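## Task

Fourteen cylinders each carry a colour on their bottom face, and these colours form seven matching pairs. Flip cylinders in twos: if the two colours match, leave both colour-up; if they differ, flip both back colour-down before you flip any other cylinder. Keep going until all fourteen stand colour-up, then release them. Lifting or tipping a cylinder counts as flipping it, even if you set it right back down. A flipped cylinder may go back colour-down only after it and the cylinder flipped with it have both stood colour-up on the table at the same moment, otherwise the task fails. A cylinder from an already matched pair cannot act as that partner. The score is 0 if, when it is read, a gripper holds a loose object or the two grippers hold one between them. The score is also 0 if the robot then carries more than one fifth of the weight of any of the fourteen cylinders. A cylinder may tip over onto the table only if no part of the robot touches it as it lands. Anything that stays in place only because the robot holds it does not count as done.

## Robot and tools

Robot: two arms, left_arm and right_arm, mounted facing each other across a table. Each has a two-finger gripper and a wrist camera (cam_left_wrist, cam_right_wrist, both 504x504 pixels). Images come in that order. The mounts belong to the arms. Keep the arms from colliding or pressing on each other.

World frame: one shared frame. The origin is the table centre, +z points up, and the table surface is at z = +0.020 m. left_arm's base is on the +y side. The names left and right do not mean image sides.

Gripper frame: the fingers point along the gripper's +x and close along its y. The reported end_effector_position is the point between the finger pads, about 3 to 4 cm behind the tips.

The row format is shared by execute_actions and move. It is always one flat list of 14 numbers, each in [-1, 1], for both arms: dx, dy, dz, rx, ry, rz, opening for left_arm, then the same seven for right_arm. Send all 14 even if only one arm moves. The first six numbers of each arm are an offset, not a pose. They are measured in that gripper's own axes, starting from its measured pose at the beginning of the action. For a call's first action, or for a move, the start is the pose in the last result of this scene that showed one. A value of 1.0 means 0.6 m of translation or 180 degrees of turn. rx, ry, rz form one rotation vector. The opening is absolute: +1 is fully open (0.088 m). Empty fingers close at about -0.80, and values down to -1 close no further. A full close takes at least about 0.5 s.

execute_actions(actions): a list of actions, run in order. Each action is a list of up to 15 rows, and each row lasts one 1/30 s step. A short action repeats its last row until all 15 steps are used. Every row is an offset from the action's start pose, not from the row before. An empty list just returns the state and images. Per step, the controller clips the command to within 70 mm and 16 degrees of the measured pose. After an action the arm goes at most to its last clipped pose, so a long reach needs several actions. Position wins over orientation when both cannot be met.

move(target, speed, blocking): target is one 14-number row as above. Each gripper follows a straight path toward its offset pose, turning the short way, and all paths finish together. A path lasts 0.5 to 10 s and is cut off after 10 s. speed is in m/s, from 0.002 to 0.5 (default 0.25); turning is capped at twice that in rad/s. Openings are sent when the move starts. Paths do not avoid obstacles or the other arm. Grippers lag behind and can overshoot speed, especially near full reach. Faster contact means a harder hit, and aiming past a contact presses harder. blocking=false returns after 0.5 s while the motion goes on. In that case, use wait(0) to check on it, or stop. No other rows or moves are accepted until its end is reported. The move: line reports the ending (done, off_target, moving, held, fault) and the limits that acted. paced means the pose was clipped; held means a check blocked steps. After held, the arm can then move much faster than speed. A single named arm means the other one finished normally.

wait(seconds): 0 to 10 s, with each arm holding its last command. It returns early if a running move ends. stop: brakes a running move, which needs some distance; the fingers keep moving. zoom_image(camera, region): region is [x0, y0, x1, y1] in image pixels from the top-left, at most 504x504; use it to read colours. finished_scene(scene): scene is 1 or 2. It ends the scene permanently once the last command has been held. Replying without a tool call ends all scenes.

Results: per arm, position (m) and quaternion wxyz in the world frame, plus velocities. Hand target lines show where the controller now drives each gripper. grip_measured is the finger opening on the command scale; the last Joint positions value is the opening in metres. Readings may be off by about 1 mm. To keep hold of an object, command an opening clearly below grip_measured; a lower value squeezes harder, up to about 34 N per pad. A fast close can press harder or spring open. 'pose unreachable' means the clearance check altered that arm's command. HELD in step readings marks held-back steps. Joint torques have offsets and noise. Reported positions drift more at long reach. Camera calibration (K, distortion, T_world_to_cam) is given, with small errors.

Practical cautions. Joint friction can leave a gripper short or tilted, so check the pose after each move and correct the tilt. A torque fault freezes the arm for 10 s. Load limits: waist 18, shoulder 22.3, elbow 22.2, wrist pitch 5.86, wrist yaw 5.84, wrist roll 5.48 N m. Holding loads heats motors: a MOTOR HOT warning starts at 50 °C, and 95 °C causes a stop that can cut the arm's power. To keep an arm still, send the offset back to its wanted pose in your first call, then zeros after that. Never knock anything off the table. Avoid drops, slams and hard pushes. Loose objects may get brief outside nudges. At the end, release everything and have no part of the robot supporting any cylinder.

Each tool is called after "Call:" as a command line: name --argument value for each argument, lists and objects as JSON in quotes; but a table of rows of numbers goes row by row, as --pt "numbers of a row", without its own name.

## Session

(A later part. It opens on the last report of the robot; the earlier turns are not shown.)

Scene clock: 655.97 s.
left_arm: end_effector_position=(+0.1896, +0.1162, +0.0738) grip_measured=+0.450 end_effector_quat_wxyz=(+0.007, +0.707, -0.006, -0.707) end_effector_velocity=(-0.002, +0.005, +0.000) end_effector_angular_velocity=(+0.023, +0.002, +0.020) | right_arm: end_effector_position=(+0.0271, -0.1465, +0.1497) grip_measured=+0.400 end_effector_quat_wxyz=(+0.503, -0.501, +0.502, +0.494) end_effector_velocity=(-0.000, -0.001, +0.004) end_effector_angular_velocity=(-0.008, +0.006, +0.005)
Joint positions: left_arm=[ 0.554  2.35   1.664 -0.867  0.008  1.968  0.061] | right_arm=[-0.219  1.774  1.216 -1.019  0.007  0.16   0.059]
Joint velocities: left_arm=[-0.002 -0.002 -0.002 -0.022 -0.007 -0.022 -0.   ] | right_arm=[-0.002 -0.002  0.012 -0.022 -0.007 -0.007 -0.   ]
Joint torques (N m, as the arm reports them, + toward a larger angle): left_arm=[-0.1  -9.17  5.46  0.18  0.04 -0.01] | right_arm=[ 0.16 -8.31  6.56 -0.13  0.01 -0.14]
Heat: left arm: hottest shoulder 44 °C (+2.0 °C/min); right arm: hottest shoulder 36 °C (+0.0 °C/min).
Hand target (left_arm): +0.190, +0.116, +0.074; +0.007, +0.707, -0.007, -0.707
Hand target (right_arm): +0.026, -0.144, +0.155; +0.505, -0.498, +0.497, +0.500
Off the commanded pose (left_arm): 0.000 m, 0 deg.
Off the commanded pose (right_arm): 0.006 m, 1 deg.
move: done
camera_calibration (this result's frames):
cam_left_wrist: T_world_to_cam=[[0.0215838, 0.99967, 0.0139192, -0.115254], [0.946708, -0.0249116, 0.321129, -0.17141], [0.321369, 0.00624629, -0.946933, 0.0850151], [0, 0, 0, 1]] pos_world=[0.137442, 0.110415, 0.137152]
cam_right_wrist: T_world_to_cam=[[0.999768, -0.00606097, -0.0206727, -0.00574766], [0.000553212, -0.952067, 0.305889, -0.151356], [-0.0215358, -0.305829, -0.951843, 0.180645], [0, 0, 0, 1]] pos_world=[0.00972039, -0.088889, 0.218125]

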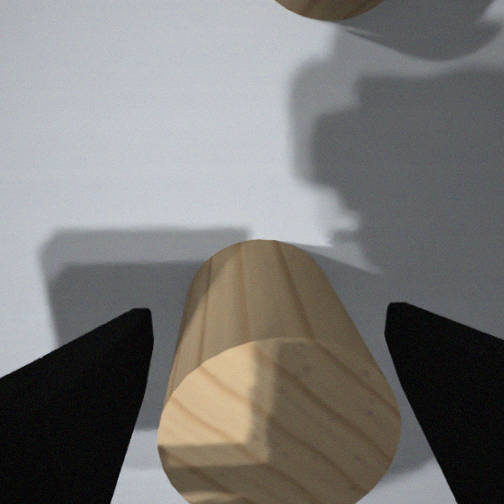

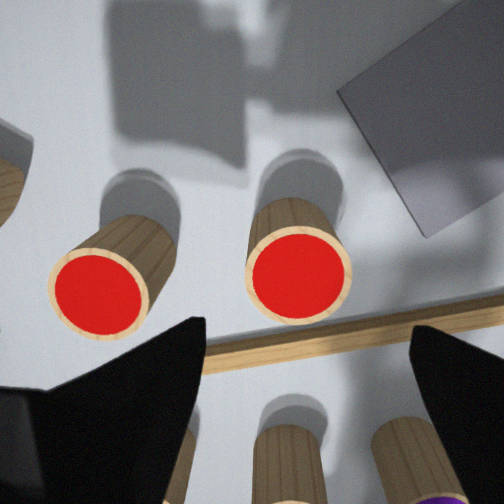

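Call:
execute_actions --actions '[[[0,0.004,0,0,0,0,0.25,0,0,0,0,0,0,0.4]],[[0,0,0,0,0,0,-0.35,0,0,0,0,0,0,0.4]],[[0,0,0,0,0,0,-0.35,0,0,0,0,0,0,0.4]]]'

Call:
move --target '[-0.14,0,0,0,0.002,0,-0.35,0,0,0,0,0,0,0.4]' --speed 0.2

Call:
move --target '[-0.135,0.125,0.343,0,0,0.501,-0.35,-0.13,0.075,0.045,0,-0.497,0,0.7]' --speed 0.4

Scene clock: 659.77 s.
left_arm: end_effector_position=(+0.1898, +0.1156, +0.0747) grip_measured=+0.034 end_effector_quat_wxyz=(+0.007, +0.707, -0.007, -0.707) end_effector_velocity=(+0.001, -0.001, +0.000) end_effector_angular_velocity=(+0.002, -0.023, -0.014) | right_arm: end_effector_position=(+0.0271, -0.1465, +0.1501) grip_measured=+0.400 end_effector_quat_wxyz=(+0.503, -0.501, +0.502, +0.494) end_effector_velocity=(-0.000, -0.002, +0.000) end_effector_angular_velocity=(-0.008, +0.006, +0.005)
Joint positions: left_arm=[ 0.554  2.351  1.668 -0.871  0.008  1.968  0.041] | right_arm=[-0.219  1.774  1.217 -1.021  0.007  0.16   0.059]
Joint velocities: left_arm=[-0.007 -0.002 -0.002  0.007 -0.022  0.007 -0.   ] | right_arm=[-0.002 -0.002 -0.002 -0.007 -0.007 -0.007 -0.   ]
Joint torques (N m, as the arm reports them, + toward a larger angle): left_arm=[-0.03 -9.23  5.44  0.18  0.04  0.  ] | right_arm=[ 0.06 -7.63  5.42  0.09  0.   -0.02]
Heat: left arm: hottest shoulder 44 °C (+3.0 °C/min); right arm: hottest shoulder 36 °C (+0.0 °C/min).
Hand target (left_arm): +0.190, +0.116, +0.075; +0.007, +0.707, -0.007, -0.707
Hand target (right_arm): +0.027, -0.147, +0.150; +0.503, -0.501, +0.502, +0.494
Off the commanded pose (left_arm): 0.000 m, 0 deg.
Off the commanded pose (right_arm): 0.000 m, 0 deg.
Step readings (end_effector_position; steps 1 to 15: 1st action; 16 to 30: 2nd action; 31 to 45: 3rd action):
0: left_arm (+0.1896, +0.1162, +0.0738) | right_arm (+0.0271, -0.1465, +0.1501)
1: left_arm (+0.1896, +0.1162, +0.0738) | right_arm (+0.0271, -0.1465, +0.1501)
2: left_arm (+0.1897, +0.1162, +0.0739) | right_arm (+0.0271, -0.1465, +0.1501)
4: left_arm (+0.1897, +0.1162, +0.0741) | right_arm (+0.0271, -0.1465, +0.1501)
8: left_arm (+0.1899, +0.1157, +0.0746) | right_arm (+0.0271, -0.1465, +0.1501)
15: left_arm (+0.1899, +0.1156, +0.0747) | right_arm (+0.0271, -0.1465, +0.1501)
16: left_arm (+0.1899, +0.1156, +0.0747) | right_arm (+0.0271, -0.1465, +0.1501)
17: left_arm (+0.1899, +0.1156, +0.0747) | right_arm (+0.0271, -0.1465, +0.1501)
19: left_arm (+0.1898, +0.1156, +0.0747) | right_arm (+0.0271, -0.1465, +0.1501)
23: left_arm (+0.1898, +0.1156, +0.0747) | right_arm (+0.0271, -0.1465, +0.1501)
30: left_arm (+0.1898, +0.1156, +0.0747) | right_arm (+0.0271, -0.1465, +0.1501)
31: left_arm (+0.1898, +0.1156, +0.0747) | right_arm (+0.0271, -0.1465, +0.1501)
32: left_arm (+0.1898, +0.1156, +0.0747) | right_arm (+0.0271, -0.1465, +0.1501)
34: left_arm (+0.1898, +0.1156, +0.0747) | right_arm (+0.0271, -0.1465, +0.1501)
38: left_arm (+0.1898, +0.1156, +0.0747) | right_arm (+0.0271, -0.1465, +0.1501)
45: end_effector_position above
camera_calibration (this result's frames):
cam_left_wrist: T_world_to_cam=[[0.0219854, 0.99967, 0.0132604, -0.11469], [0.946874, -0.0250773, 0.320625, -0.171808], [0.320852, 0.00550684, -0.947113, 0.0860144], [0, 0, 0, 1]] pos_world=[0.137604, 0.10987, 0.138072]
cam_right_wrist: T_world_to_cam=[[0.999769, -0.00606876, -0.0206138, -0.00575922], [0.000535882, -0.951952, 0.306248, -0.151568], [-0.0214819, -0.306188, -0.951729, 0.180923], [0, 0, 0, 1]] pos_world=[0.00972568, -0.0889242, 0.218489]

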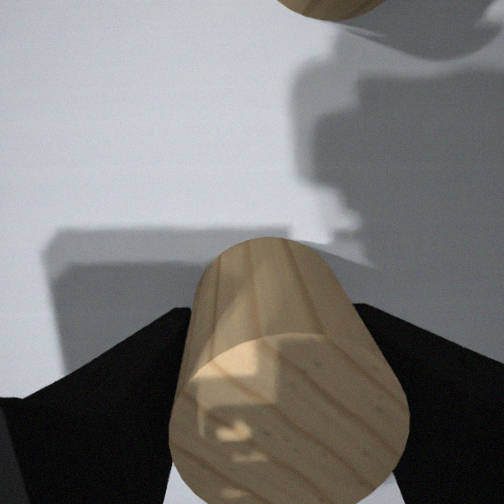

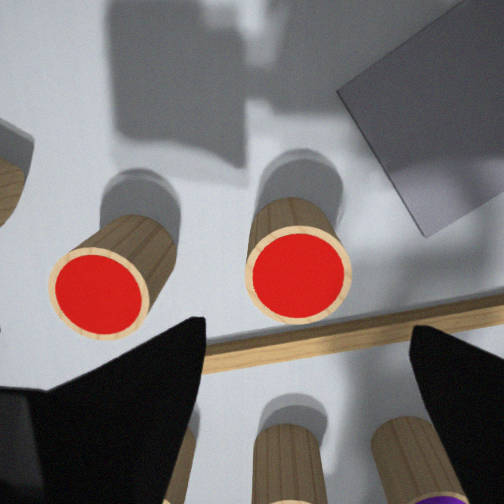

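Scene clock: 660.67 s.
left_arm: end_effector_position=(+0.1884, +0.1189, +0.1522) grip_measured=+0.034 end_effector_quat_wxyz=(+0.003, +0.705, -0.003, -0.709) end_effector_velocity=(+0.002, +0.000, +0.003) end_effector_angular_velocity=(+0.006, -0.021, +0.005) | right_arm: end_effector_position=(+0.0271, -0.1465, +0.1501) grip_measured=+0.400 end_effector_quat_wxyz=(+0.503, -0.501, +0.502, +0.494) end_effector_velocity=(-0.002, +0.002, +0.001) end_effector_angular_velocity=(+0.011, +0.009, -0.005)
Joint positions: left_arm=[ 0.554  2.247  1.814 -1.133  0.008  1.968  0.041] | right_arm=[-0.219  1.774  1.217 -1.021  0.007  0.16   0.059]
Joint velocities: left_arm=[-0.002 -0.002  0.007 -0.007 -0.022 -0.007 -0.   ] | right_arm=[ 0.002 -0.002  0.002  0.007 -0.007  0.007 -0.   ]
Joint torques (N m, as the arm reports them, + toward a larger angle): left_arm=[-0.14 -9.95  6.84 -0.04 -0.15  0.  ] | right_arm=[ 0.04 -7.63  5.39  0.09 -0.01 -0.02]
Heat: left arm: hottest shoulder 45 °C (+3.0 °C/min); right arm: hottest shoulder 36 °C (+0.0 °C/min).
Hand target (left_arm): +0.190, +0.117, +0.159; +0.007, +0.709, -0.007, -0.705
Hand target (right_arm): +0.027, -0.147, +0.150; +0.503, -0.501, +0.502, +0.494
Off the commanded pose (left_arm): 0.007 m, 1 deg.
Off the commanded pose (right_arm): 0.000 m, 0 deg.
move: done
camera_calibration (this result's frames):
cam_left_wrist: T_world_to_cam=[[0.0216968, 0.999458, 0.0247596, -0.120631], [0.948435, -0.0284099, 0.315696, -0.194445], [0.316229, 0.0166333, -0.948537, 0.159669], [0, 0, 0, 1]] pos_world=[0.136543, 0.112386, 0.215824]
cam_right_wrist: T_world_to_cam=[[0.999769, -0.00606876, -0.0206138, -0.00575922], [0.000535882, -0.951952, 0.306248, -0.151568], [-0.0214819, -0.306188, -0.951729, 0.180923], [0, 0, 0, 1]] pos_world=[0.00972568, -0.0889242, 0.218489]

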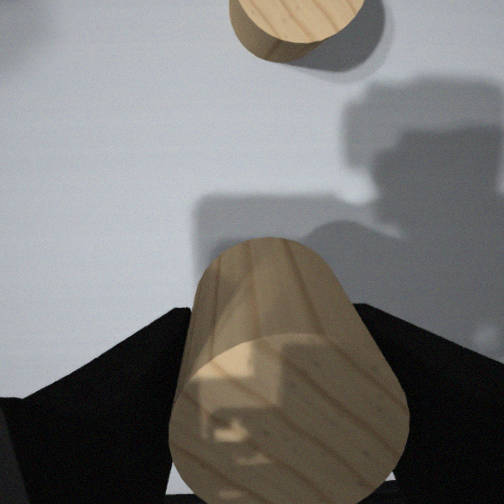

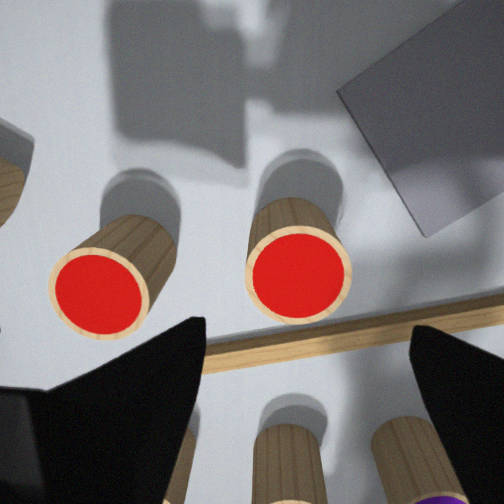

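Scene clock: 663.27 s.
left_arm: end_effector_position=(-0.0170, +0.0478, +0.2339) grip_measured=+0.033 end_effector_quat_wxyz=(+0.500, +0.495, -0.501, -0.505) end_effector_velocity=(+0.002, -0.001, -0.001) end_effector_angular_velocity=(-0.003, -0.007, +0.020) | right_arm: end_effector_position=(-0.0186, -0.1172, +0.2346) grip_measured=+0.700 end_effector_quat_wxyz=(+0.708, +0.006, +0.006, +0.706) end_effector_velocity=(-0.001, -0.001, -0.005) end_effector_angular_velocity=(-0.011, -0.013, +0.010)
Joint positions: left_arm=[ 0.042  2.003  0.711  1.293 -0.103  1.562  0.041] | right_arm=[0.086 1.542 0.262 1.279 0.458 0.018 0.073]
Joint velocities: left_arm=[-0.002  0.007  0.002  0.007 -0.022  0.007 -0.   ] | right_arm=[ 0.002  0.012 -0.007  0.007 -0.007 -0.007  0.   ]
Joint torques (N m, as the arm reports them, + toward a larger angle): left_arm=[-0.27 -6.06  5.85  2.12 -0.2   0.06] | right_arm=[ 0.35 -3.88  2.84  1.88  0.13 -0.19]
Heat: left arm: hottest shoulder 45 °C (+3.0 °C/min); right arm: hottest shoulder 36 °C (+0.0 °C/min).
Hand target (left_arm): -0.018, +0.046, +0.235; +0.502, +0.494, -0.502, -0.501
Hand target (right_arm): -0.018, -0.119, +0.228; +0.708, -0.005, +0.007, +0.706
Off the commanded pose (left_arm): 0.003 m, 1 deg.
Off the commanded pose (right_arm): 0.007 m, 2 deg.
move: done
camera_calibration (this result's frames):
cam_left_wrist: T_world_to_cam=[[0.0125862, 0.0313193, -0.99943, 0.238594], [0.950402, 0.310268, 0.0216917, 0.0251584], [0.31077, -0.950133, -0.0258609, 0.133604], [0, 0, 0, 1]] pos_world=[-0.0684336, 0.111663, 0.241367]
cam_right_wrist: T_world_to_cam=[[0.999592, 0.0256785, -0.0124782, 0.0435846], [-0.00418222, -0.300651, -0.953725, 0.222339], [-0.0282418, 0.953389, -0.300421, 0.264097], [0, 0, 0, 1]] pos_world=[-0.0351783, -0.18606, 0.291934]

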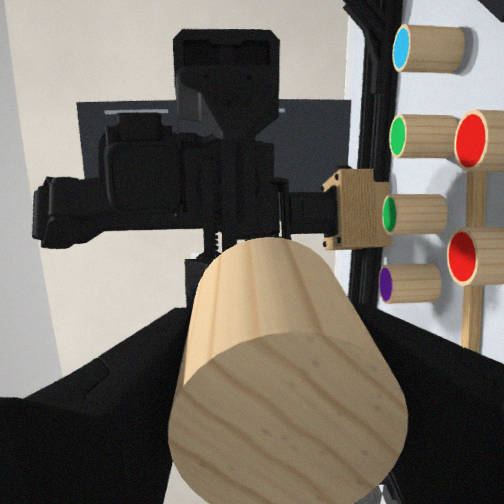

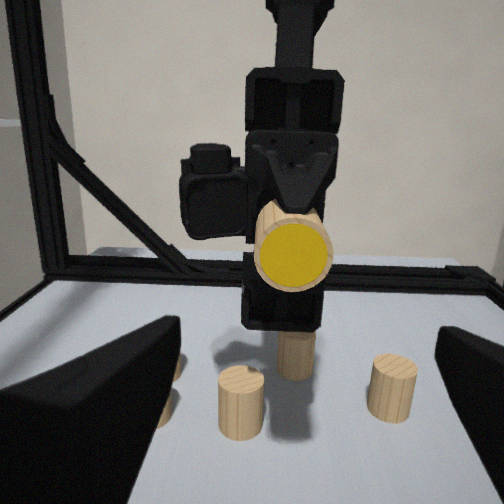

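Call:
move --target '[0,0,0,0,0,0,-0.35,0.203,-0.002,-0.005,-0.005,0,0,0.7]' --speed 0.12

Call:
execute_actions --actions '[[[0,0,0,0,0,0,-0.35,0,0,0,0,0,0,-0.35]],[[0,0,0,0,0,0,-0.35,0,0,0,0,0,0,-0.35]],[[0,0,0,0,0,0,0.6,0,0,0,0,0,0,-0.35]]]'

Call:
move --target '[-0.08,0,0,0.002,0,0,0.6,-0.15,0,0,-0.003,0,0,-0.35]' --speed 0.2

Call:
move --target '[-0.161,-0.155,-0.041,0,0,-0.494,0.45,0.004,-0.005,-0.152,0,0.506,0,-0.35]' --speed 0.4

Scene clock: 668.93 s.
left_arm: end_effector_position=(-0.0169, +0.0478, +0.2337) grip_measured=+0.033 end_effector_quat_wxyz=(+0.500, +0.495, -0.501, -0.505) end_effector_velocity=(+0.000, +0.001, -0.001) end_effector_angular_velocity=(+0.007, +0.006, +0.005) | right_arm: end_effector_position=(-0.0174, +0.0013, +0.2344) grip_measured=+0.700 end_effector_quat_wxyz=(+0.708, +0.005, +0.001, +0.706) end_effector_velocity=(+0.002, +0.002, -0.003) end_effector_angular_velocity=(-0.016, -0.027, -0.010)
Joint positions: left_arm=[ 0.042  2.004  0.711  1.294 -0.104  1.562  0.041] | right_arm=[-0.082  1.895  0.704  1.197  0.29   0.007  0.073]
Joint velocities: left_arm=[-0.002 -0.002 -0.002 -0.007 -0.007 -0.007 -0.   ] | right_arm=[-0.002  0.002  0.007 -0.022  0.007 -0.022 -0.   ]
Joint torques (N m, as the arm reports them, + toward a larger angle): left_arm=[ 0.02 -6.82  4.78  1.71  0.01 -0.03] | right_arm=[-0.3  -6.53  5.9   1.57 -0.11 -0.17]
Heat: left arm: hottest shoulder 44 °C (+2.0 °C/min); right arm: hottest shoulder 36 °C (+0.0 °C/min).
Hand target (left_arm): -0.017, +0.048, +0.234; +0.500, +0.495, -0.501, -0.505
Hand target (right_arm): -0.017, +0.004, +0.231; +0.708, +0.000, +0.000, +0.706
Off the commanded pose (left_arm): 0.000 m, 0 deg.
Off the commanded pose (right_arm): 0.004 m, 1 deg.
move: done
camera_calibration (this result's frames):
cam_left_wrist: T_world_to_cam=[[0.0129552, 0.03132, -0.999425, 0.238329], [0.950275, 0.310631, 0.0220526, 0.0250159], [0.311143, -0.950015, -0.0257383, 0.133529], [0, 0, 0, 1]] pos_world=[-0.0684061, 0.111619, 0.241078]
cam_right_wrist: T_world_to_cam=[[0.999662, 0.0257008, -0.003915, 0.0373253], [0.00383602, -0.294767, -0.955561, 0.258364], [-0.0257127, 0.955223, -0.294766, 0.149832], [0, 0, 0, 1]] pos_world=[-0.0344512, -0.0679249, 0.291194]

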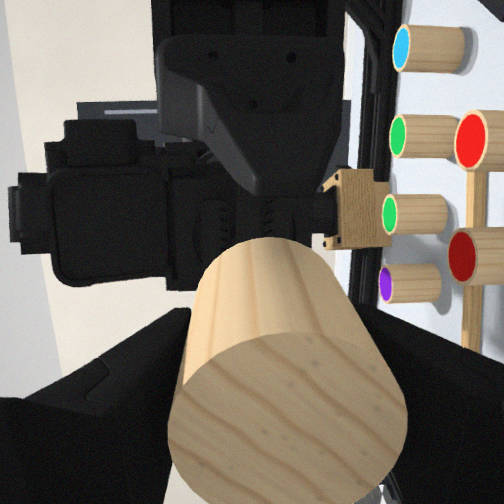

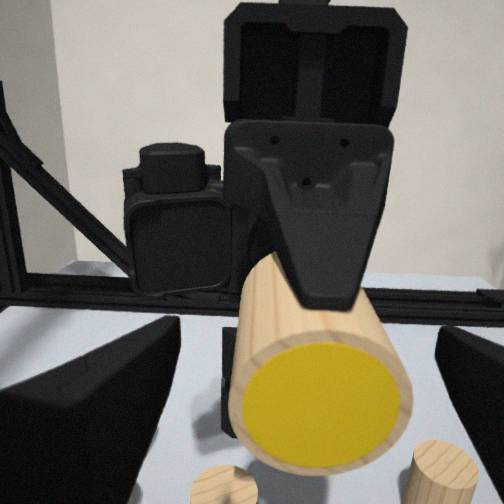

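Scene clock: 670.43 s.
left_arm: end_effector_position=(-0.0169, +0.0478, +0.2337) grip_measured=+0.592 end_effector_quat_wxyz=(+0.500, +0.495, -0.501, -0.505) end_effector_velocity=(-0.002, +0.003, -0.005) end_effector_angular_velocity=(+0.017, -0.009, -0.010) | right_arm: end_effector_position=(-0.0174, +0.0013, +0.2346) grip_measured=+0.026 end_effector_quat_wxyz=(+0.708, +0.005, +0.001, +0.706) end_effector_velocity=(+0.002, -0.000, +0.002) end_effector_angular_velocity=(+0.007, -0.020, -0.010)
Joint positions: left_arm=[ 0.042  2.004  0.711  1.294 -0.104  1.562  0.068] | right_arm=[-0.082  1.895  0.704  1.197  0.29   0.007  0.04 ]
Joint velocities: left_arm=[-0.002 -0.002 -0.012 -0.007  0.007  0.007  0.003] | right_arm=[-0.002 -0.002 -0.002  0.007  0.007 -0.022 -0.   ]
Joint torques (N m, as the arm reports them, + toward a larger angle): left_arm=[-0.04 -6.77  4.91  1.73  0.02 -0.04] | right_arm=[ 0.08 -8.    4.82  1.83  0.01  0.  ]
Heat: left arm: hottest shoulder 44 °C (+2.0 °C/min); right arm: hottest shoulder 36 °C (+0.0 °C/min).
Hand target (left_arm): -0.017, +0.048, +0.234; +0.500, +0.495, -0.501, -0.505
Hand target (right_arm): -0.017, +0.001, +0.235; +0.708, +0.005, +0.001, +0.706
Off the commanded pose (left_arm): 0.000 m, 0 deg.
Off the commanded pose (right_arm): 0.000 m, 0 deg.
Step readings (end_effector_position; steps 1 to 15: 1st action; 16 to 30: 2nd action; 31 to 45: 3rd action):
0: left_arm (-0.0169, +0.0478, +0.2337) | right_arm (-0.0174, +0.0013, +0.2344)
1: left_arm (-0.0169, +0.0478, +0.2337) | right_arm (-0.0174, +0.0013, +0.2346)
2: left_arm (-0.0169, +0.0478, +0.2337) | right_arm (-0.0174, +0.0013, +0.2346)
4: left_arm (-0.0169, +0.0478, +0.2337) | right_arm (-0.0174, +0.0013, +0.2346)
8: left_arm (-0.0169, +0.0478, +0.2337) | right_arm (-0.0174, +0.0013, +0.2346)
15: left_arm (-0.0169, +0.0478, +0.2337) | right_arm (-0.0174, +0.0013, +0.2346)
16: left_arm (-0.0169, +0.0478, +0.2337) | right_arm (-0.0174, +0.0013, +0.2346)
17: left_arm (-0.0169, +0.0478, +0.2337) | right_arm (-0.0174, +0.0013, +0.2346)
19: left_arm (-0.0169, +0.0478, +0.2337) | right_arm (-0.0174, +0.0013, +0.2346)
23: left_arm (-0.0169, +0.0478, +0.2337) | right_arm (-0.0174, +0.0013, +0.2346)
30: left_arm (-0.0169, +0.0478, +0.2337) | right_arm (-0.0174, +0.0013, +0.2346)
31: left_arm (-0.0169, +0.0478, +0.2337) | right_arm (-0.0174, +0.0013, +0.2346)
32: left_arm (-0.0169, +0.0478, +0.2337) | right_arm (-0.0174, +0.0013, +0.2346)
34: left_arm (-0.0169, +0.0478, +0.2337) | right_arm (-0.0174, +0.0013, +0.2346)
38: left_arm (-0.0169, +0.0478, +0.2337) | right_arm (-0.0174, +0.0013, +0.2346)
45: end_effector_position above
camera_calibration (this result's frames):
cam_left_wrist: T_world_to_cam=[[0.0129552, 0.03132, -0.999425, 0.238329], [0.950275, 0.310631, 0.0220526, 0.0250159], [0.311143, -0.950015, -0.0257383, 0.133529], [0, 0, 0, 1]] pos_world=[-0.0684061, 0.111619, 0.241078]
cam_right_wrist: T_world_to_cam=[[0.999652, 0.0260836, -0.00401104, 0.0374251], [0.00384752, -0.294415, -0.95567, 0.258542], [-0.0261082, 0.955322, -0.294413, 0.149709], [0, 0, 0, 1]] pos_world=[-0.0344982, -0.0678774, 0.291307]

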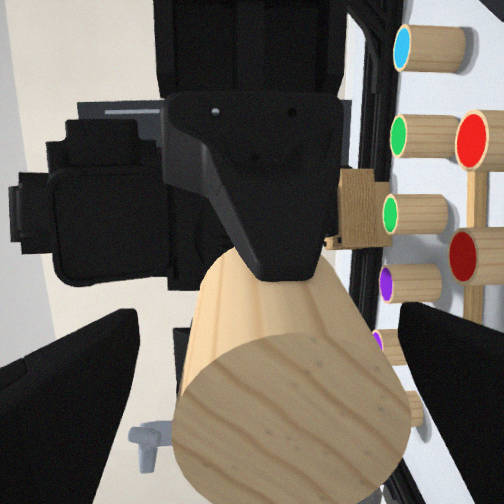

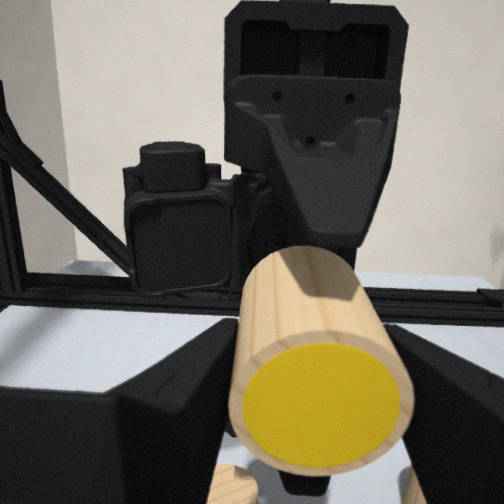

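Scene clock: 671.40 s.
left_arm: end_effector_position=(-0.0167, +0.0941, +0.2301) grip_measured=+0.600 end_effector_quat_wxyz=(+0.495, +0.497, -0.500, -0.507) end_effector_velocity=(+0.000, +0.002, -0.003) end_effector_angular_velocity=(+0.012, +0.006, -0.005) | right_arm: end_effector_position=(-0.0181, -0.0857, +0.2334) grip_measured=+0.025 end_effector_quat_wxyz=(+0.708, +0.003, +0.001, +0.706) end_effector_velocity=(+0.003, -0.003, -0.004) end_effector_angular_velocity=(-0.020, -0.001, -0.010)
Joint positions: left_arm=[ 0.026  1.906  0.514  1.383 -0.116  1.564  0.068] | right_arm=[0.025 1.658 0.369 1.293 0.395 0.004 0.04 ]
Joint velocities: left_arm=[ 0.002 -0.002 -0.007 -0.007  0.007 -0.007 -0.   ] | right_arm=[-0.002 -0.012 -0.012 -0.022  0.007  0.007 -0.   ]
Joint torques (N m, as the arm reports them, + toward a larger angle): left_arm=[-0.2  -6.98  3.76  2.01 -0.23  0.06] | right_arm=[ 0.32 -6.56  3.31  2.    0.1  -0.18]
Heat: left arm: hottest shoulder 44 °C (+1.0 °C/min); right arm: hottest shoulder 36 °C (+0.0 °C/min).
Hand target (left_arm): -0.017, +0.096, +0.234; +0.498, +0.496, -0.502, -0.503
Hand target (right_arm): -0.018, -0.089, +0.234; +0.708, +0.002, -0.002, +0.706
Off the commanded pose (left_arm): 0.004 m, 1 deg.
Off the commanded pose (right_arm): 0.003 m, 0 deg.
move: done
camera_calibration (this result's frames):
cam_left_wrist: T_world_to_cam=[[0.0165985, 0.0406851, -0.999034, 0.232434], [0.951367, 0.306758, 0.0282991, 0.00947254], [0.307613, -0.950918, -0.0336147, 0.179215], [0, 0, 0, 1]] pos_world=[-0.0679987, 0.158056, 0.237966]
cam_right_wrist: T_world_to_cam=[[0.99964, 0.0268266, -0.000793387, 0.0396597], [0.00720327, -0.296658, -0.954957, 0.231514], [-0.0258536, 0.954607, -0.296744, 0.232944], [0, 0, 0, 1]] pos_world=[-0.0352907, -0.154754, 0.290242]

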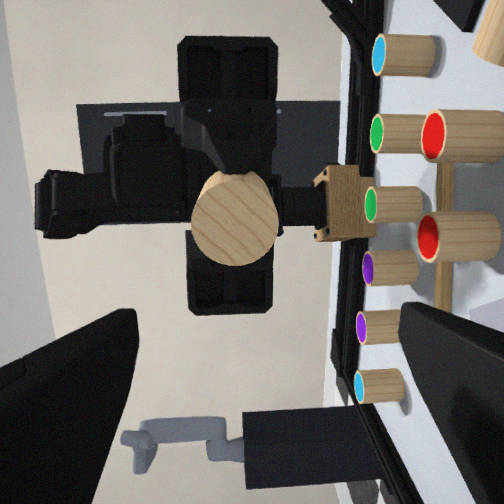

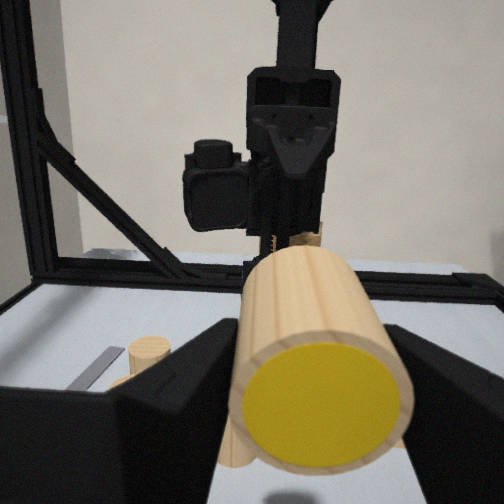

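Scene clock: 673.90 s.
left_arm: end_effector_position=(+0.0085, +0.1923, +0.1375) grip_measured=+0.450 end_effector_quat_wxyz=(+0.003, +0.706, -0.007, -0.708) end_effector_velocity=(+0.000, +0.001, +0.002) end_effector_angular_velocity=(+0.012, -0.008, +0.005) | right_arm: end_effector_position=(-0.0149, -0.0845, +0.1442) grip_measured=+0.024 end_effector_quat_wxyz=(+0.503, -0.499, +0.503, +0.494) end_effector_velocity=(+0.002, -0.000, +0.006) end_effector_angular_velocity=(-0.014, +0.004, +0.015)
Joint positions: left_arm=[ 0.118  1.868  1.177 -0.866  0.003  1.537  0.061] | right_arm=[-0.135  2.031  1.541 -1.088  0.004  0.247  0.04 ]
Joint velocities: left_arm=[-0.002  0.002  0.012 -0.022 -0.007 -0.007 -0.   ] | right_arm=[-0.007  0.002  0.027 -0.037 -0.007 -0.022 -0.   ]
Joint torques (N m, as the arm reports them, + toward a larger angle): left_arm=[ 0.02 -5.7   6.58  0.01  0.26  0.13] | right_arm=[-0.24 -8.    6.93 -0.03 -0.09 -0.2 ]
Heat: left arm: hottest shoulder 44 °C (+0.0 °C/min); right arm: hottest shoulder 36 °C (+1.0 °C/min).
Hand target (left_arm): +0.008, +0.191, +0.137; +0.001, +0.704, -0.006, -0.710
Hand target (right_arm): -0.015, -0.082, +0.142; +0.500, -0.502, +0.505, +0.493
Off the commanded pose (left_arm): 0.001 m, 1 deg.
Off the commanded pose (right_arm): 0.003 m, 1 deg.
move: done
camera_calibration (this result's frames):
cam_left_wrist: T_world_to_cam=[[0.0277055, 0.999442, 0.0186424, -0.188941], [0.94735, -0.0322038, 0.318578, -0.0167452], [0.319, 0.00883454, -0.947713, 0.202688], [0, 0, 0, 1]] pos_world=[-0.0435593, 0.186506, 0.200947]
cam_right_wrist: T_world_to_cam=[[0.999693, -0.00874757, -0.0231692, 0.0366336], [-0.00124229, -0.952077, 0.305856, -0.0906441], [-0.0247344, -0.305734, -0.951796, 0.193395], [0, 0, 0, 1]] pos_world=[-0.0319514, -0.0268523, 0.212645]

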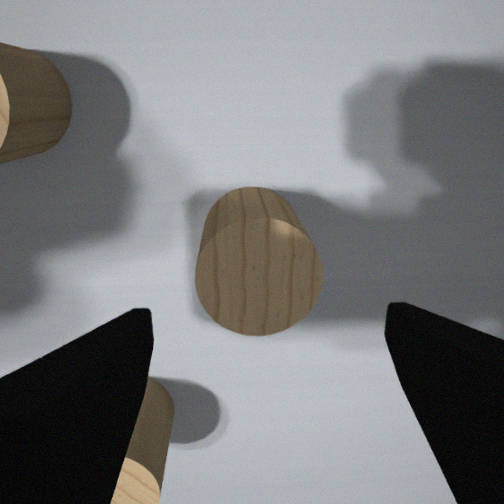

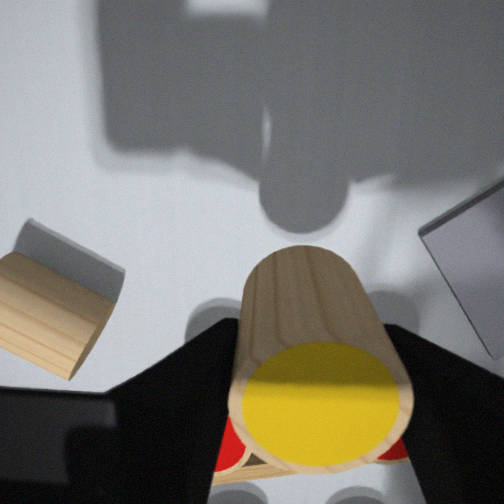

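Call:
move --target '[0.119,-0.001,0.002,0,0,0,0.45,0.111,0,0,0,0,0,-0.35]' --speed 0.08

Call:
execute_actions --actions '[[[0,0,0,0,0,0,-0.35,0,0,0,0,0,0,0.4]],[[0,0,0,0,0,0,-0.35,0,0,0,0,0,0,0.4]]]'

Call:
move --target '[-0.14,0,0,-0.002,0,0,-0.35,-0.12,0,0,-0.004,0,0,0.4]' --speed 0.2

Call:
move --target '[-0.14,0.252,0.043,0,0,0.502,-0.35,-0.127,0.005,-0.058,0,-0.497,0,0.7]' --speed 0.4

Scene clock: 678.57 s.
left_arm: end_effector_position=(+0.0083, +0.1903, +0.0697) grip_measured=+0.450 end_effector_quat_wxyz=(+0.006, +0.706, -0.010, -0.708) end_effector_velocity=(+0.000, +0.002, -0.002) end_effector_angular_velocity=(+0.002, -0.007, +0.005) | right_arm: end_effector_position=(-0.0159, -0.0809, +0.0865) grip_measured=+0.024 end_effector_quat_wxyz=(+0.507, -0.493, +0.499, +0.501) end_effector_velocity=(-0.000, +0.001, +0.000) end_effector_angular_velocity=(+0.005, +0.009, +0.005)
Joint positions: left_arm=[ 0.117  2.012  1.065 -0.601  0.003  1.537  0.061] | right_arm=[-0.135  2.103  1.408 -0.86   0.004  0.246  0.04 ]
Joint velocities: left_arm=[-0.002  0.002 -0.007  0.007 -0.007 -0.007 -0.   ] | right_arm=[-0.002 -0.002 -0.002  0.007 -0.007 -0.007  0.   ]
Joint torques (N m, as the arm reports them, + toward a larger angle): left_arm=[-0.26 -5.89  4.33  0.47  0.05 -0.09] | right_arm=[ 0.   -8.11  3.58  0.63  0.02 -0.03]
Heat: left arm: hottest shoulder 44 °C (-1.0 °C/min); right arm: hottest shoulder 37 °C (+2.0 °C/min).
Hand target (left_arm): +0.008, +0.192, +0.066; +0.003, +0.706, -0.007, -0.708
Hand target (right_arm): -0.015, -0.085, +0.078; +0.503, -0.499, +0.503, +0.494
Off the commanded pose (left_arm): 0.004 m, 1 deg.
Off the commanded pose (right_arm): 0.010 m, 1 deg.
move: off_target (right_arm)
camera_calibration (this result's frames):
cam_left_wrist: T_world_to_cam=[[0.0280917, 0.999557, 0.00986999, -0.185048], [0.947448, -0.0297724, 0.318521, 0.00451123], [0.318673, 0.000403513, -0.947864, 0.140173], [0, 0, 0, 1]] pos_world=[-0.0437454, 0.185044, 0.133255]
cam_right_wrist: T_world_to_cam=[[0.999543, -0.00780411, -0.0291912, 0.0368851], [0.000853972, -0.95839, 0.285461, -0.0683478], [-0.0302043, -0.285356, -0.957946, 0.141698], [0, 0, 0, 1]] pos_world=[-0.0325299, -0.0247815, 0.156327]

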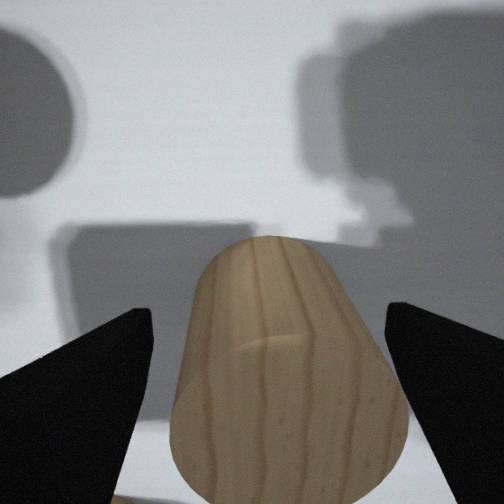

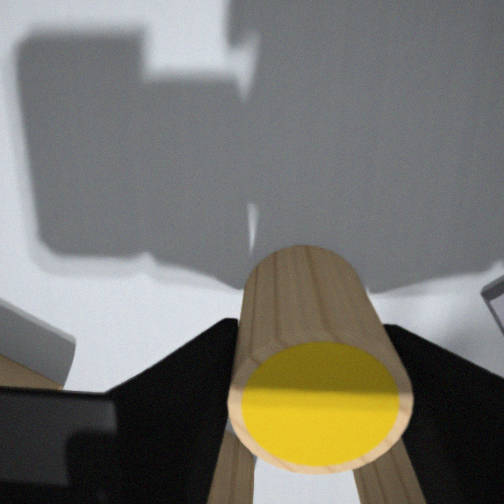

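Scene clock: 679.57 s.
left_arm: end_effector_position=(+0.0083, +0.1904, +0.0697) grip_measured=+0.034 end_effector_quat_wxyz=(+0.005, +0.706, -0.010, -0.708) end_effector_velocity=(+0.000, +0.002, +0.000) end_effector_angular_velocity=(+0.007, -0.007, +0.020) | right_arm: end_effector_position=(-0.0159, -0.0809, +0.0865) grip_measured=+0.400 end_effector_quat_wxyz=(+0.507, -0.493, +0.499, +0.501) end_effector_velocity=(+0.001, -0.005, +0.000) end_effector_angular_velocity=(-0.023, +0.002, -0.010)
Joint positions: left_arm=[ 0.117  2.012  1.065 -0.601  0.003  1.537  0.041] | right_arm=[-0.135  2.103  1.408 -0.86   0.004  0.246  0.059]
Joint velocities: left_arm=[-0.002 -0.002 -0.002 -0.007 -0.007 -0.022 -0.   ] | right_arm=[-0.002 -0.002 -0.002 -0.022 -0.007  0.007 -0.   ]
Joint torques (N m, as the arm reports them, + toward a larger angle): left_arm=[-0.08 -6.69  4.69  0.22  0.07  0.  ] | right_arm=[ 0.06 -9.73  5.12  0.13  0.   -0.01]
Heat: left arm: hottest shoulder 44 °C (-1.0 °C/min); right arm: hottest shoulder 37 °C (+2.0 °C/min).
Hand target (left_arm): +0.008, +0.190, +0.070; +0.006, +0.706, -0.010, -0.708
Hand target (right_arm): -0.016, -0.081, +0.087; +0.507, -0.493, +0.499, +0.501
Off the commanded pose (left_arm): 0.000 m, 0 deg.
Off the commanded pose (right_arm): 0.000 m, 0 deg.
Step readings (end_effector_position; steps 1 to 15: 1st action; 16 to 30: 2nd action):
0: left_arm (+0.0083, +0.1903, +0.0697) | right_arm (-0.0159, -0.0809, +0.0865)
1: left_arm (+0.0083, +0.1902, +0.0697) | right_arm (-0.0159, -0.0809, +0.0865)
2: left_arm (+0.0083, +0.1903, +0.0697) | right_arm (-0.0159, -0.0809, +0.0865)
4: left_arm (+0.0083, +0.1904, +0.0697) | right_arm (-0.0159, -0.0810, +0.0864)
8: left_arm (+0.0083, +0.1904, +0.0697) | right_arm (-0.0159, -0.0809, +0.0865)
15: left_arm (+0.0083, +0.1904, +0.0697) | right_arm (-0.0159, -0.0809, +0.0865)
16: left_arm (+0.0083, +0.1904, +0.0697) | right_arm (-0.0159, -0.0809, +0.0865)
17: left_arm (+0.0083, +0.1904, +0.0697) | right_arm (-0.0159, -0.0809, +0.0865)
19: left_arm (+0.0083, +0.1904, +0.0697) | right_arm (-0.0159, -0.0809, +0.0865)
23: left_arm (+0.0083, +0.1904, +0.0697) | right_arm (-0.0159, -0.0809, +0.0865)
30: end_effector_position above
camera_calibration (this result's frames):
cam_left_wrist: T_world_to_cam=[[0.0280916, 0.999553, 0.0102514, -0.185157], [0.947443, -0.0298938, 0.318524, 0.00453411], [0.318688, 0.000764814, -0.947859, 0.140101], [0, 0, 0, 1]] pos_world=[-0.0437431, 0.185103, 0.13325]
cam_right_wrist: T_world_to_cam=[[0.999541, -0.00779326, -0.0292821, 0.0369136], [0.00087909, -0.958496, 0.285106, -0.0682479], [-0.0302887, -0.285, -0.958049, 0.141758], [0, 0, 0, 1]] pos_world=[-0.032543, -0.0247264, 0.15635]

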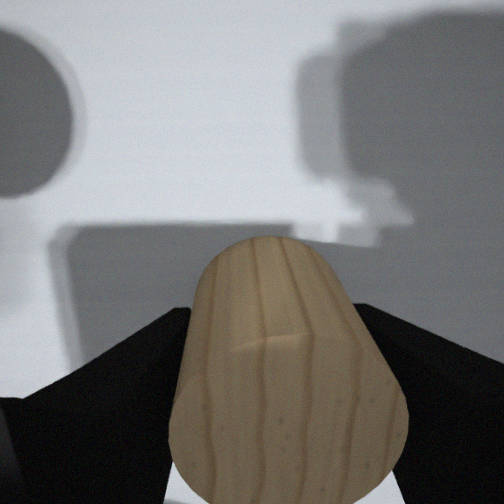

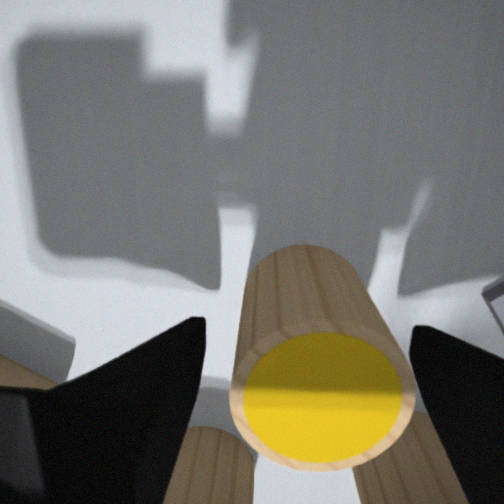

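Scene clock: 680.47 s.
left_arm: end_effector_position=(+0.0085, +0.1952, +0.1472) grip_measured=+0.034 end_effector_quat_wxyz=(-0.000, +0.706, -0.002, -0.708) end_effector_velocity=(+0.003, +0.002, +0.004) end_effector_angular_velocity=(+0.006, -0.022, +0.005) | right_arm: end_effector_position=(-0.0151, -0.0843, +0.1537) grip_measured=+0.400 end_effector_quat_wxyz=(+0.503, -0.498, +0.500, +0.498) end_effector_velocity=(-0.001, +0.002, +0.004) end_effector_angular_velocity=(+0.005, +0.009, +0.020)
Joint positions: left_arm=[ 0.117  1.851  1.197 -0.914  0.003  1.534  0.041] | right_arm=[-0.135  2.016  1.558 -1.11   0.004  0.24   0.059]
Joint velocities: left_arm=[-0.002 -0.007  0.007 -0.022 -0.022 -0.007 -0.   ] | right_arm=[-0.002 -0.002  0.012 -0.007 -0.007 -0.022 -0.   ]
Joint torques (N m, as the arm reports them, + toward a larger angle): left_arm=[-0.15 -7.58  6.69  0.01  0.08 -0.1 ] | right_arm=[  0.1  -10.1    6.9   -0.09   0.    -0.19]
Heat: left arm: hottest shoulder 44 °C (-1.0 °C/min); right arm: hottest shoulder 37 °C (+2.0 °C/min).
Hand target (left_arm): +0.008, +0.192, +0.154; +0.008, +0.706, -0.008, -0.708
Hand target (right_arm): -0.016, -0.082, +0.158; +0.504, -0.496, +0.496, +0.504
Off the commanded pose (left_arm): 0.007 m, 1 deg.
Off the commanded pose (right_arm): 0.005 m, 1 deg.
move: done
camera_calibration (this result's frames):
cam_left_wrist: T_world_to_cam=[[0.0246463, 0.999266, 0.0293291, -0.193536], [0.947323, -0.0327164, 0.318604, -0.0196321], [0.31933, 0.0199317, -0.947434, 0.209635], [0, 0, 0, 1]] pos_world=[-0.0435748, 0.188574, 0.210547]
cam_right_wrist: T_world_to_cam=[[0.999657, -0.00243339, -0.0260811, 0.0379992], [0.0054392, -0.954691, 0.297551, -0.0922156], [-0.0256235, -0.297591, -0.95435, 0.203582], [0, 0, 0, 1]] pos_world=[-0.0322681, -0.0273607, 0.222719]

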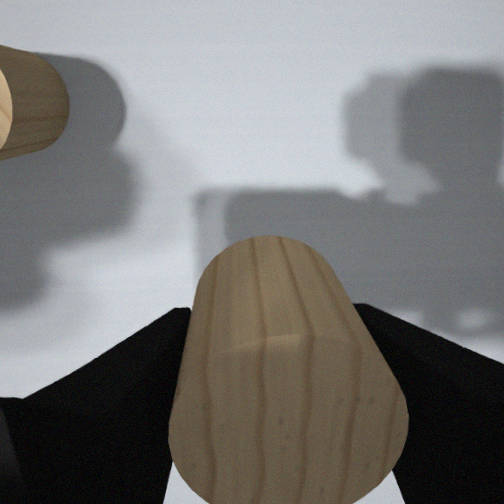

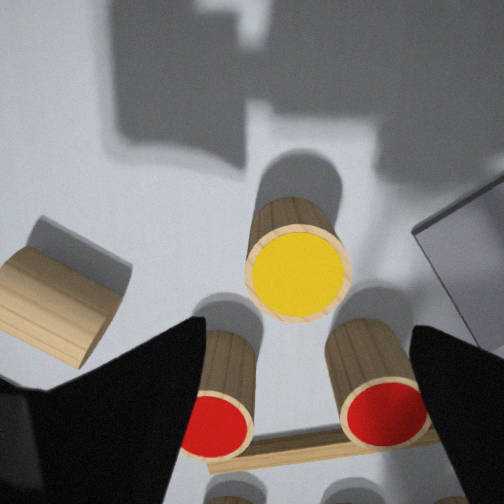

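Scene clock: 683.07 s.
left_arm: end_effector_position=(-0.0177, +0.0475, +0.2302) grip_measured=+0.033 end_effector_quat_wxyz=(+0.496, +0.496, -0.503, -0.504) end_effector_velocity=(-0.002, -0.000, -0.002) end_effector_angular_velocity=(+0.007, -0.008, -0.010) | right_arm: end_effector_position=(-0.0184, -0.1178, +0.2368) grip_measured=+0.700 end_effector_quat_wxyz=(+0.707, +0.011, +0.005, +0.707) end_effector_velocity=(-0.002, -0.001, -0.002) end_effector_angular_velocity=(+0.002, -0.006, +0.019)
Joint positions: left_arm=[ 0.041  2.017  0.711  1.306 -0.101  1.57   0.041] | right_arm=[0.084 1.537 0.26  1.287 0.452 0.018 0.073]
Joint velocities: left_arm=[-0.002  0.002  0.002 -0.007  0.007  0.007  0.   ] | right_arm=[-0.002  0.012 -0.007  0.022 -0.022 -0.007  0.   ]
Joint torques (N m, as the arm reports them, + toward a larger angle): left_arm=[-0.4  -6.25  5.93  2.14 -0.2   0.05] | right_arm=[ 0.3  -3.64  2.9   1.91  0.14 -0.2 ]
Heat: left arm: hottest shoulder 44 °C (+0.0 °C/min); right arm: hottest shoulder 37 °C (+2.0 °C/min).
Hand target (left_arm): -0.018, +0.045, +0.232; +0.499, +0.495, -0.505, -0.500
Hand target (right_arm): -0.018, -0.120, +0.230; +0.707, +0.000, +0.005, +0.707
Off the commanded pose (left_arm): 0.003 m, 1 deg.
Off the commanded pose (right_arm): 0.007 m, 2 deg.
move: done
camera_calibration (this result's frames):
cam_left_wrist: T_world_to_cam=[[0.0208645, 0.0326792, -0.999248, 0.234953], [0.951133, 0.30733, 0.0299107, 0.0243075], [0.308077, -0.951042, -0.0246699, 0.133154], [0, 0, 0, 1]] pos_world=[-0.0690436, 0.111487, 0.237334]
cam_right_wrist: T_world_to_cam=[[0.999429, 0.029243, -0.016933, 0.0449073], [-0.00765496, -0.292144, -0.956344, 0.225851], [-0.0329132, 0.955927, -0.291753, 0.263452], [0, 0, 0, 1]] pos_world=[-0.0344818, -0.187173, 0.293614]

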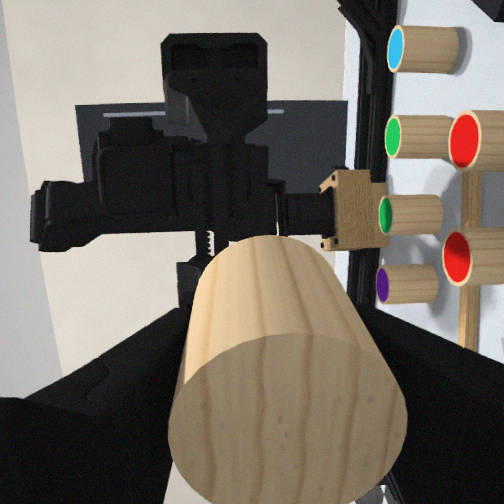

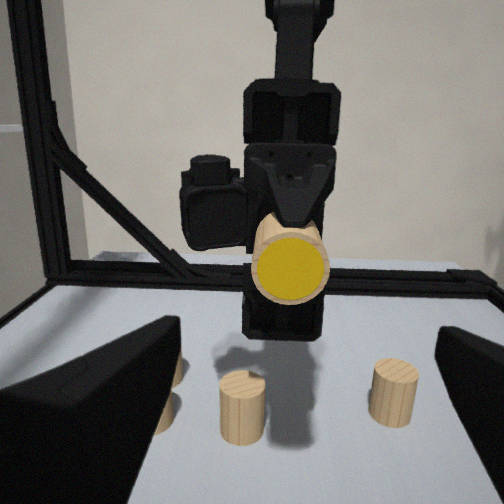

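Call:
move --target '[0,0,0,0,0,0,-0.35,0.204,0,-0.015,-0.006,0.003,0,0.7]' --speed 0.12

Scene clock: 692.37 s.
left_arm: end_effector_position=(-0.0178, +0.0474, +0.2300) grip_measured=+0.033 end_effector_quat_wxyz=(+0.496, +0.496, -0.503, -0.504) end_effector_velocity=(+0.005, +0.001, +0.001) end_effector_angular_velocity=(+0.003, +0.007, +0.024) | right_arm: end_effector_position=(-0.0188, +0.0015, +0.2320) grip_measured=+0.700 end_effector_quat_wxyz=(+0.707, +0.006, +0.002, +0.707) end_effector_velocity=(-0.000, +0.002, -0.003) end_effector_angular_velocity=(-0.016, -0.012, +0.015)
Joint positions: left_arm=[ 0.041  2.019  0.711  1.307 -0.101  1.57   0.041] | right_arm=[-0.079  1.906  0.704  1.208  0.29   0.009  0.073]
Joint velocities: left_arm=[ 0.002 -0.007 -0.002 -0.007 -0.022 -0.007 -0.   ] | right_arm=[-0.007  0.002  0.007 -0.022 -0.022 -0.007 -0.   ]
Joint torques (N m, as the arm reports them, + toward a larger angle): left_arm=[-0.05 -6.83  4.73  1.67  0.02 -0.05] | right_arm=[-0.33 -6.5   5.78  1.61 -0.09 -0.17]
Heat: left arm: hottest shoulder 43 °C (-1.0 °C/min); right arm: hottest shoulder 36 °C (+1.0 °C/min).
Hand target (left_arm): -0.018, +0.048, +0.230; +0.496, +0.496, -0.503, -0.504
Hand target (right_arm): -0.019, +0.005, +0.229; +0.707, +0.001, +0.001, +0.707
Off the commanded pose (left_arm): 0.000 m, 0 deg.
Off the commanded pose (right_arm): 0.004 m, 1 deg.
move: done
camera_calibration (this result's frames):
cam_left_wrist: T_world_to_cam=[[0.0208645, 0.0326792, -0.999248, 0.234733], [0.951133, 0.30733, 0.0299107, 0.0243573], [0.308077, -0.951042, -0.0246699, 0.133054], [0, 0, 0, 1]] pos_world=[-0.0690556, 0.111384, 0.237111]
cam_right_wrist: T_world_to_cam=[[0.999572, 0.0287604, -0.00543796, 0.0390644], [0.00328227, -0.294753, -0.955568, 0.256065], [-0.0290853, 0.955141, -0.294721, 0.148798], [0, 0, 0, 1]] pos_world=[-0.0355603, -0.0677703, 0.288754]

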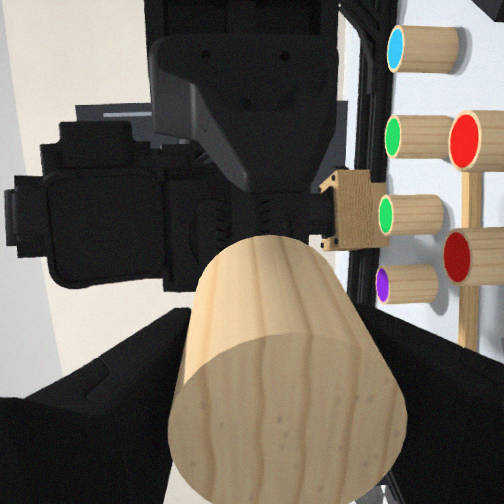

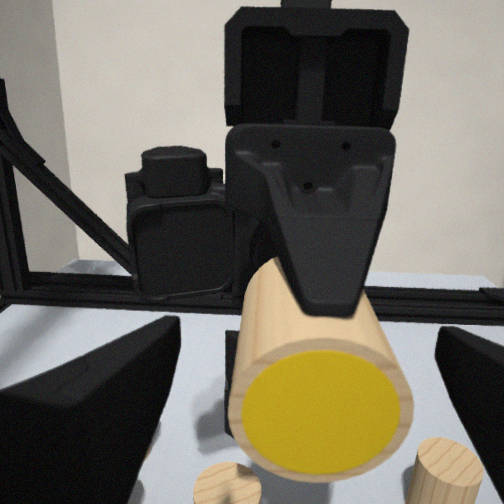

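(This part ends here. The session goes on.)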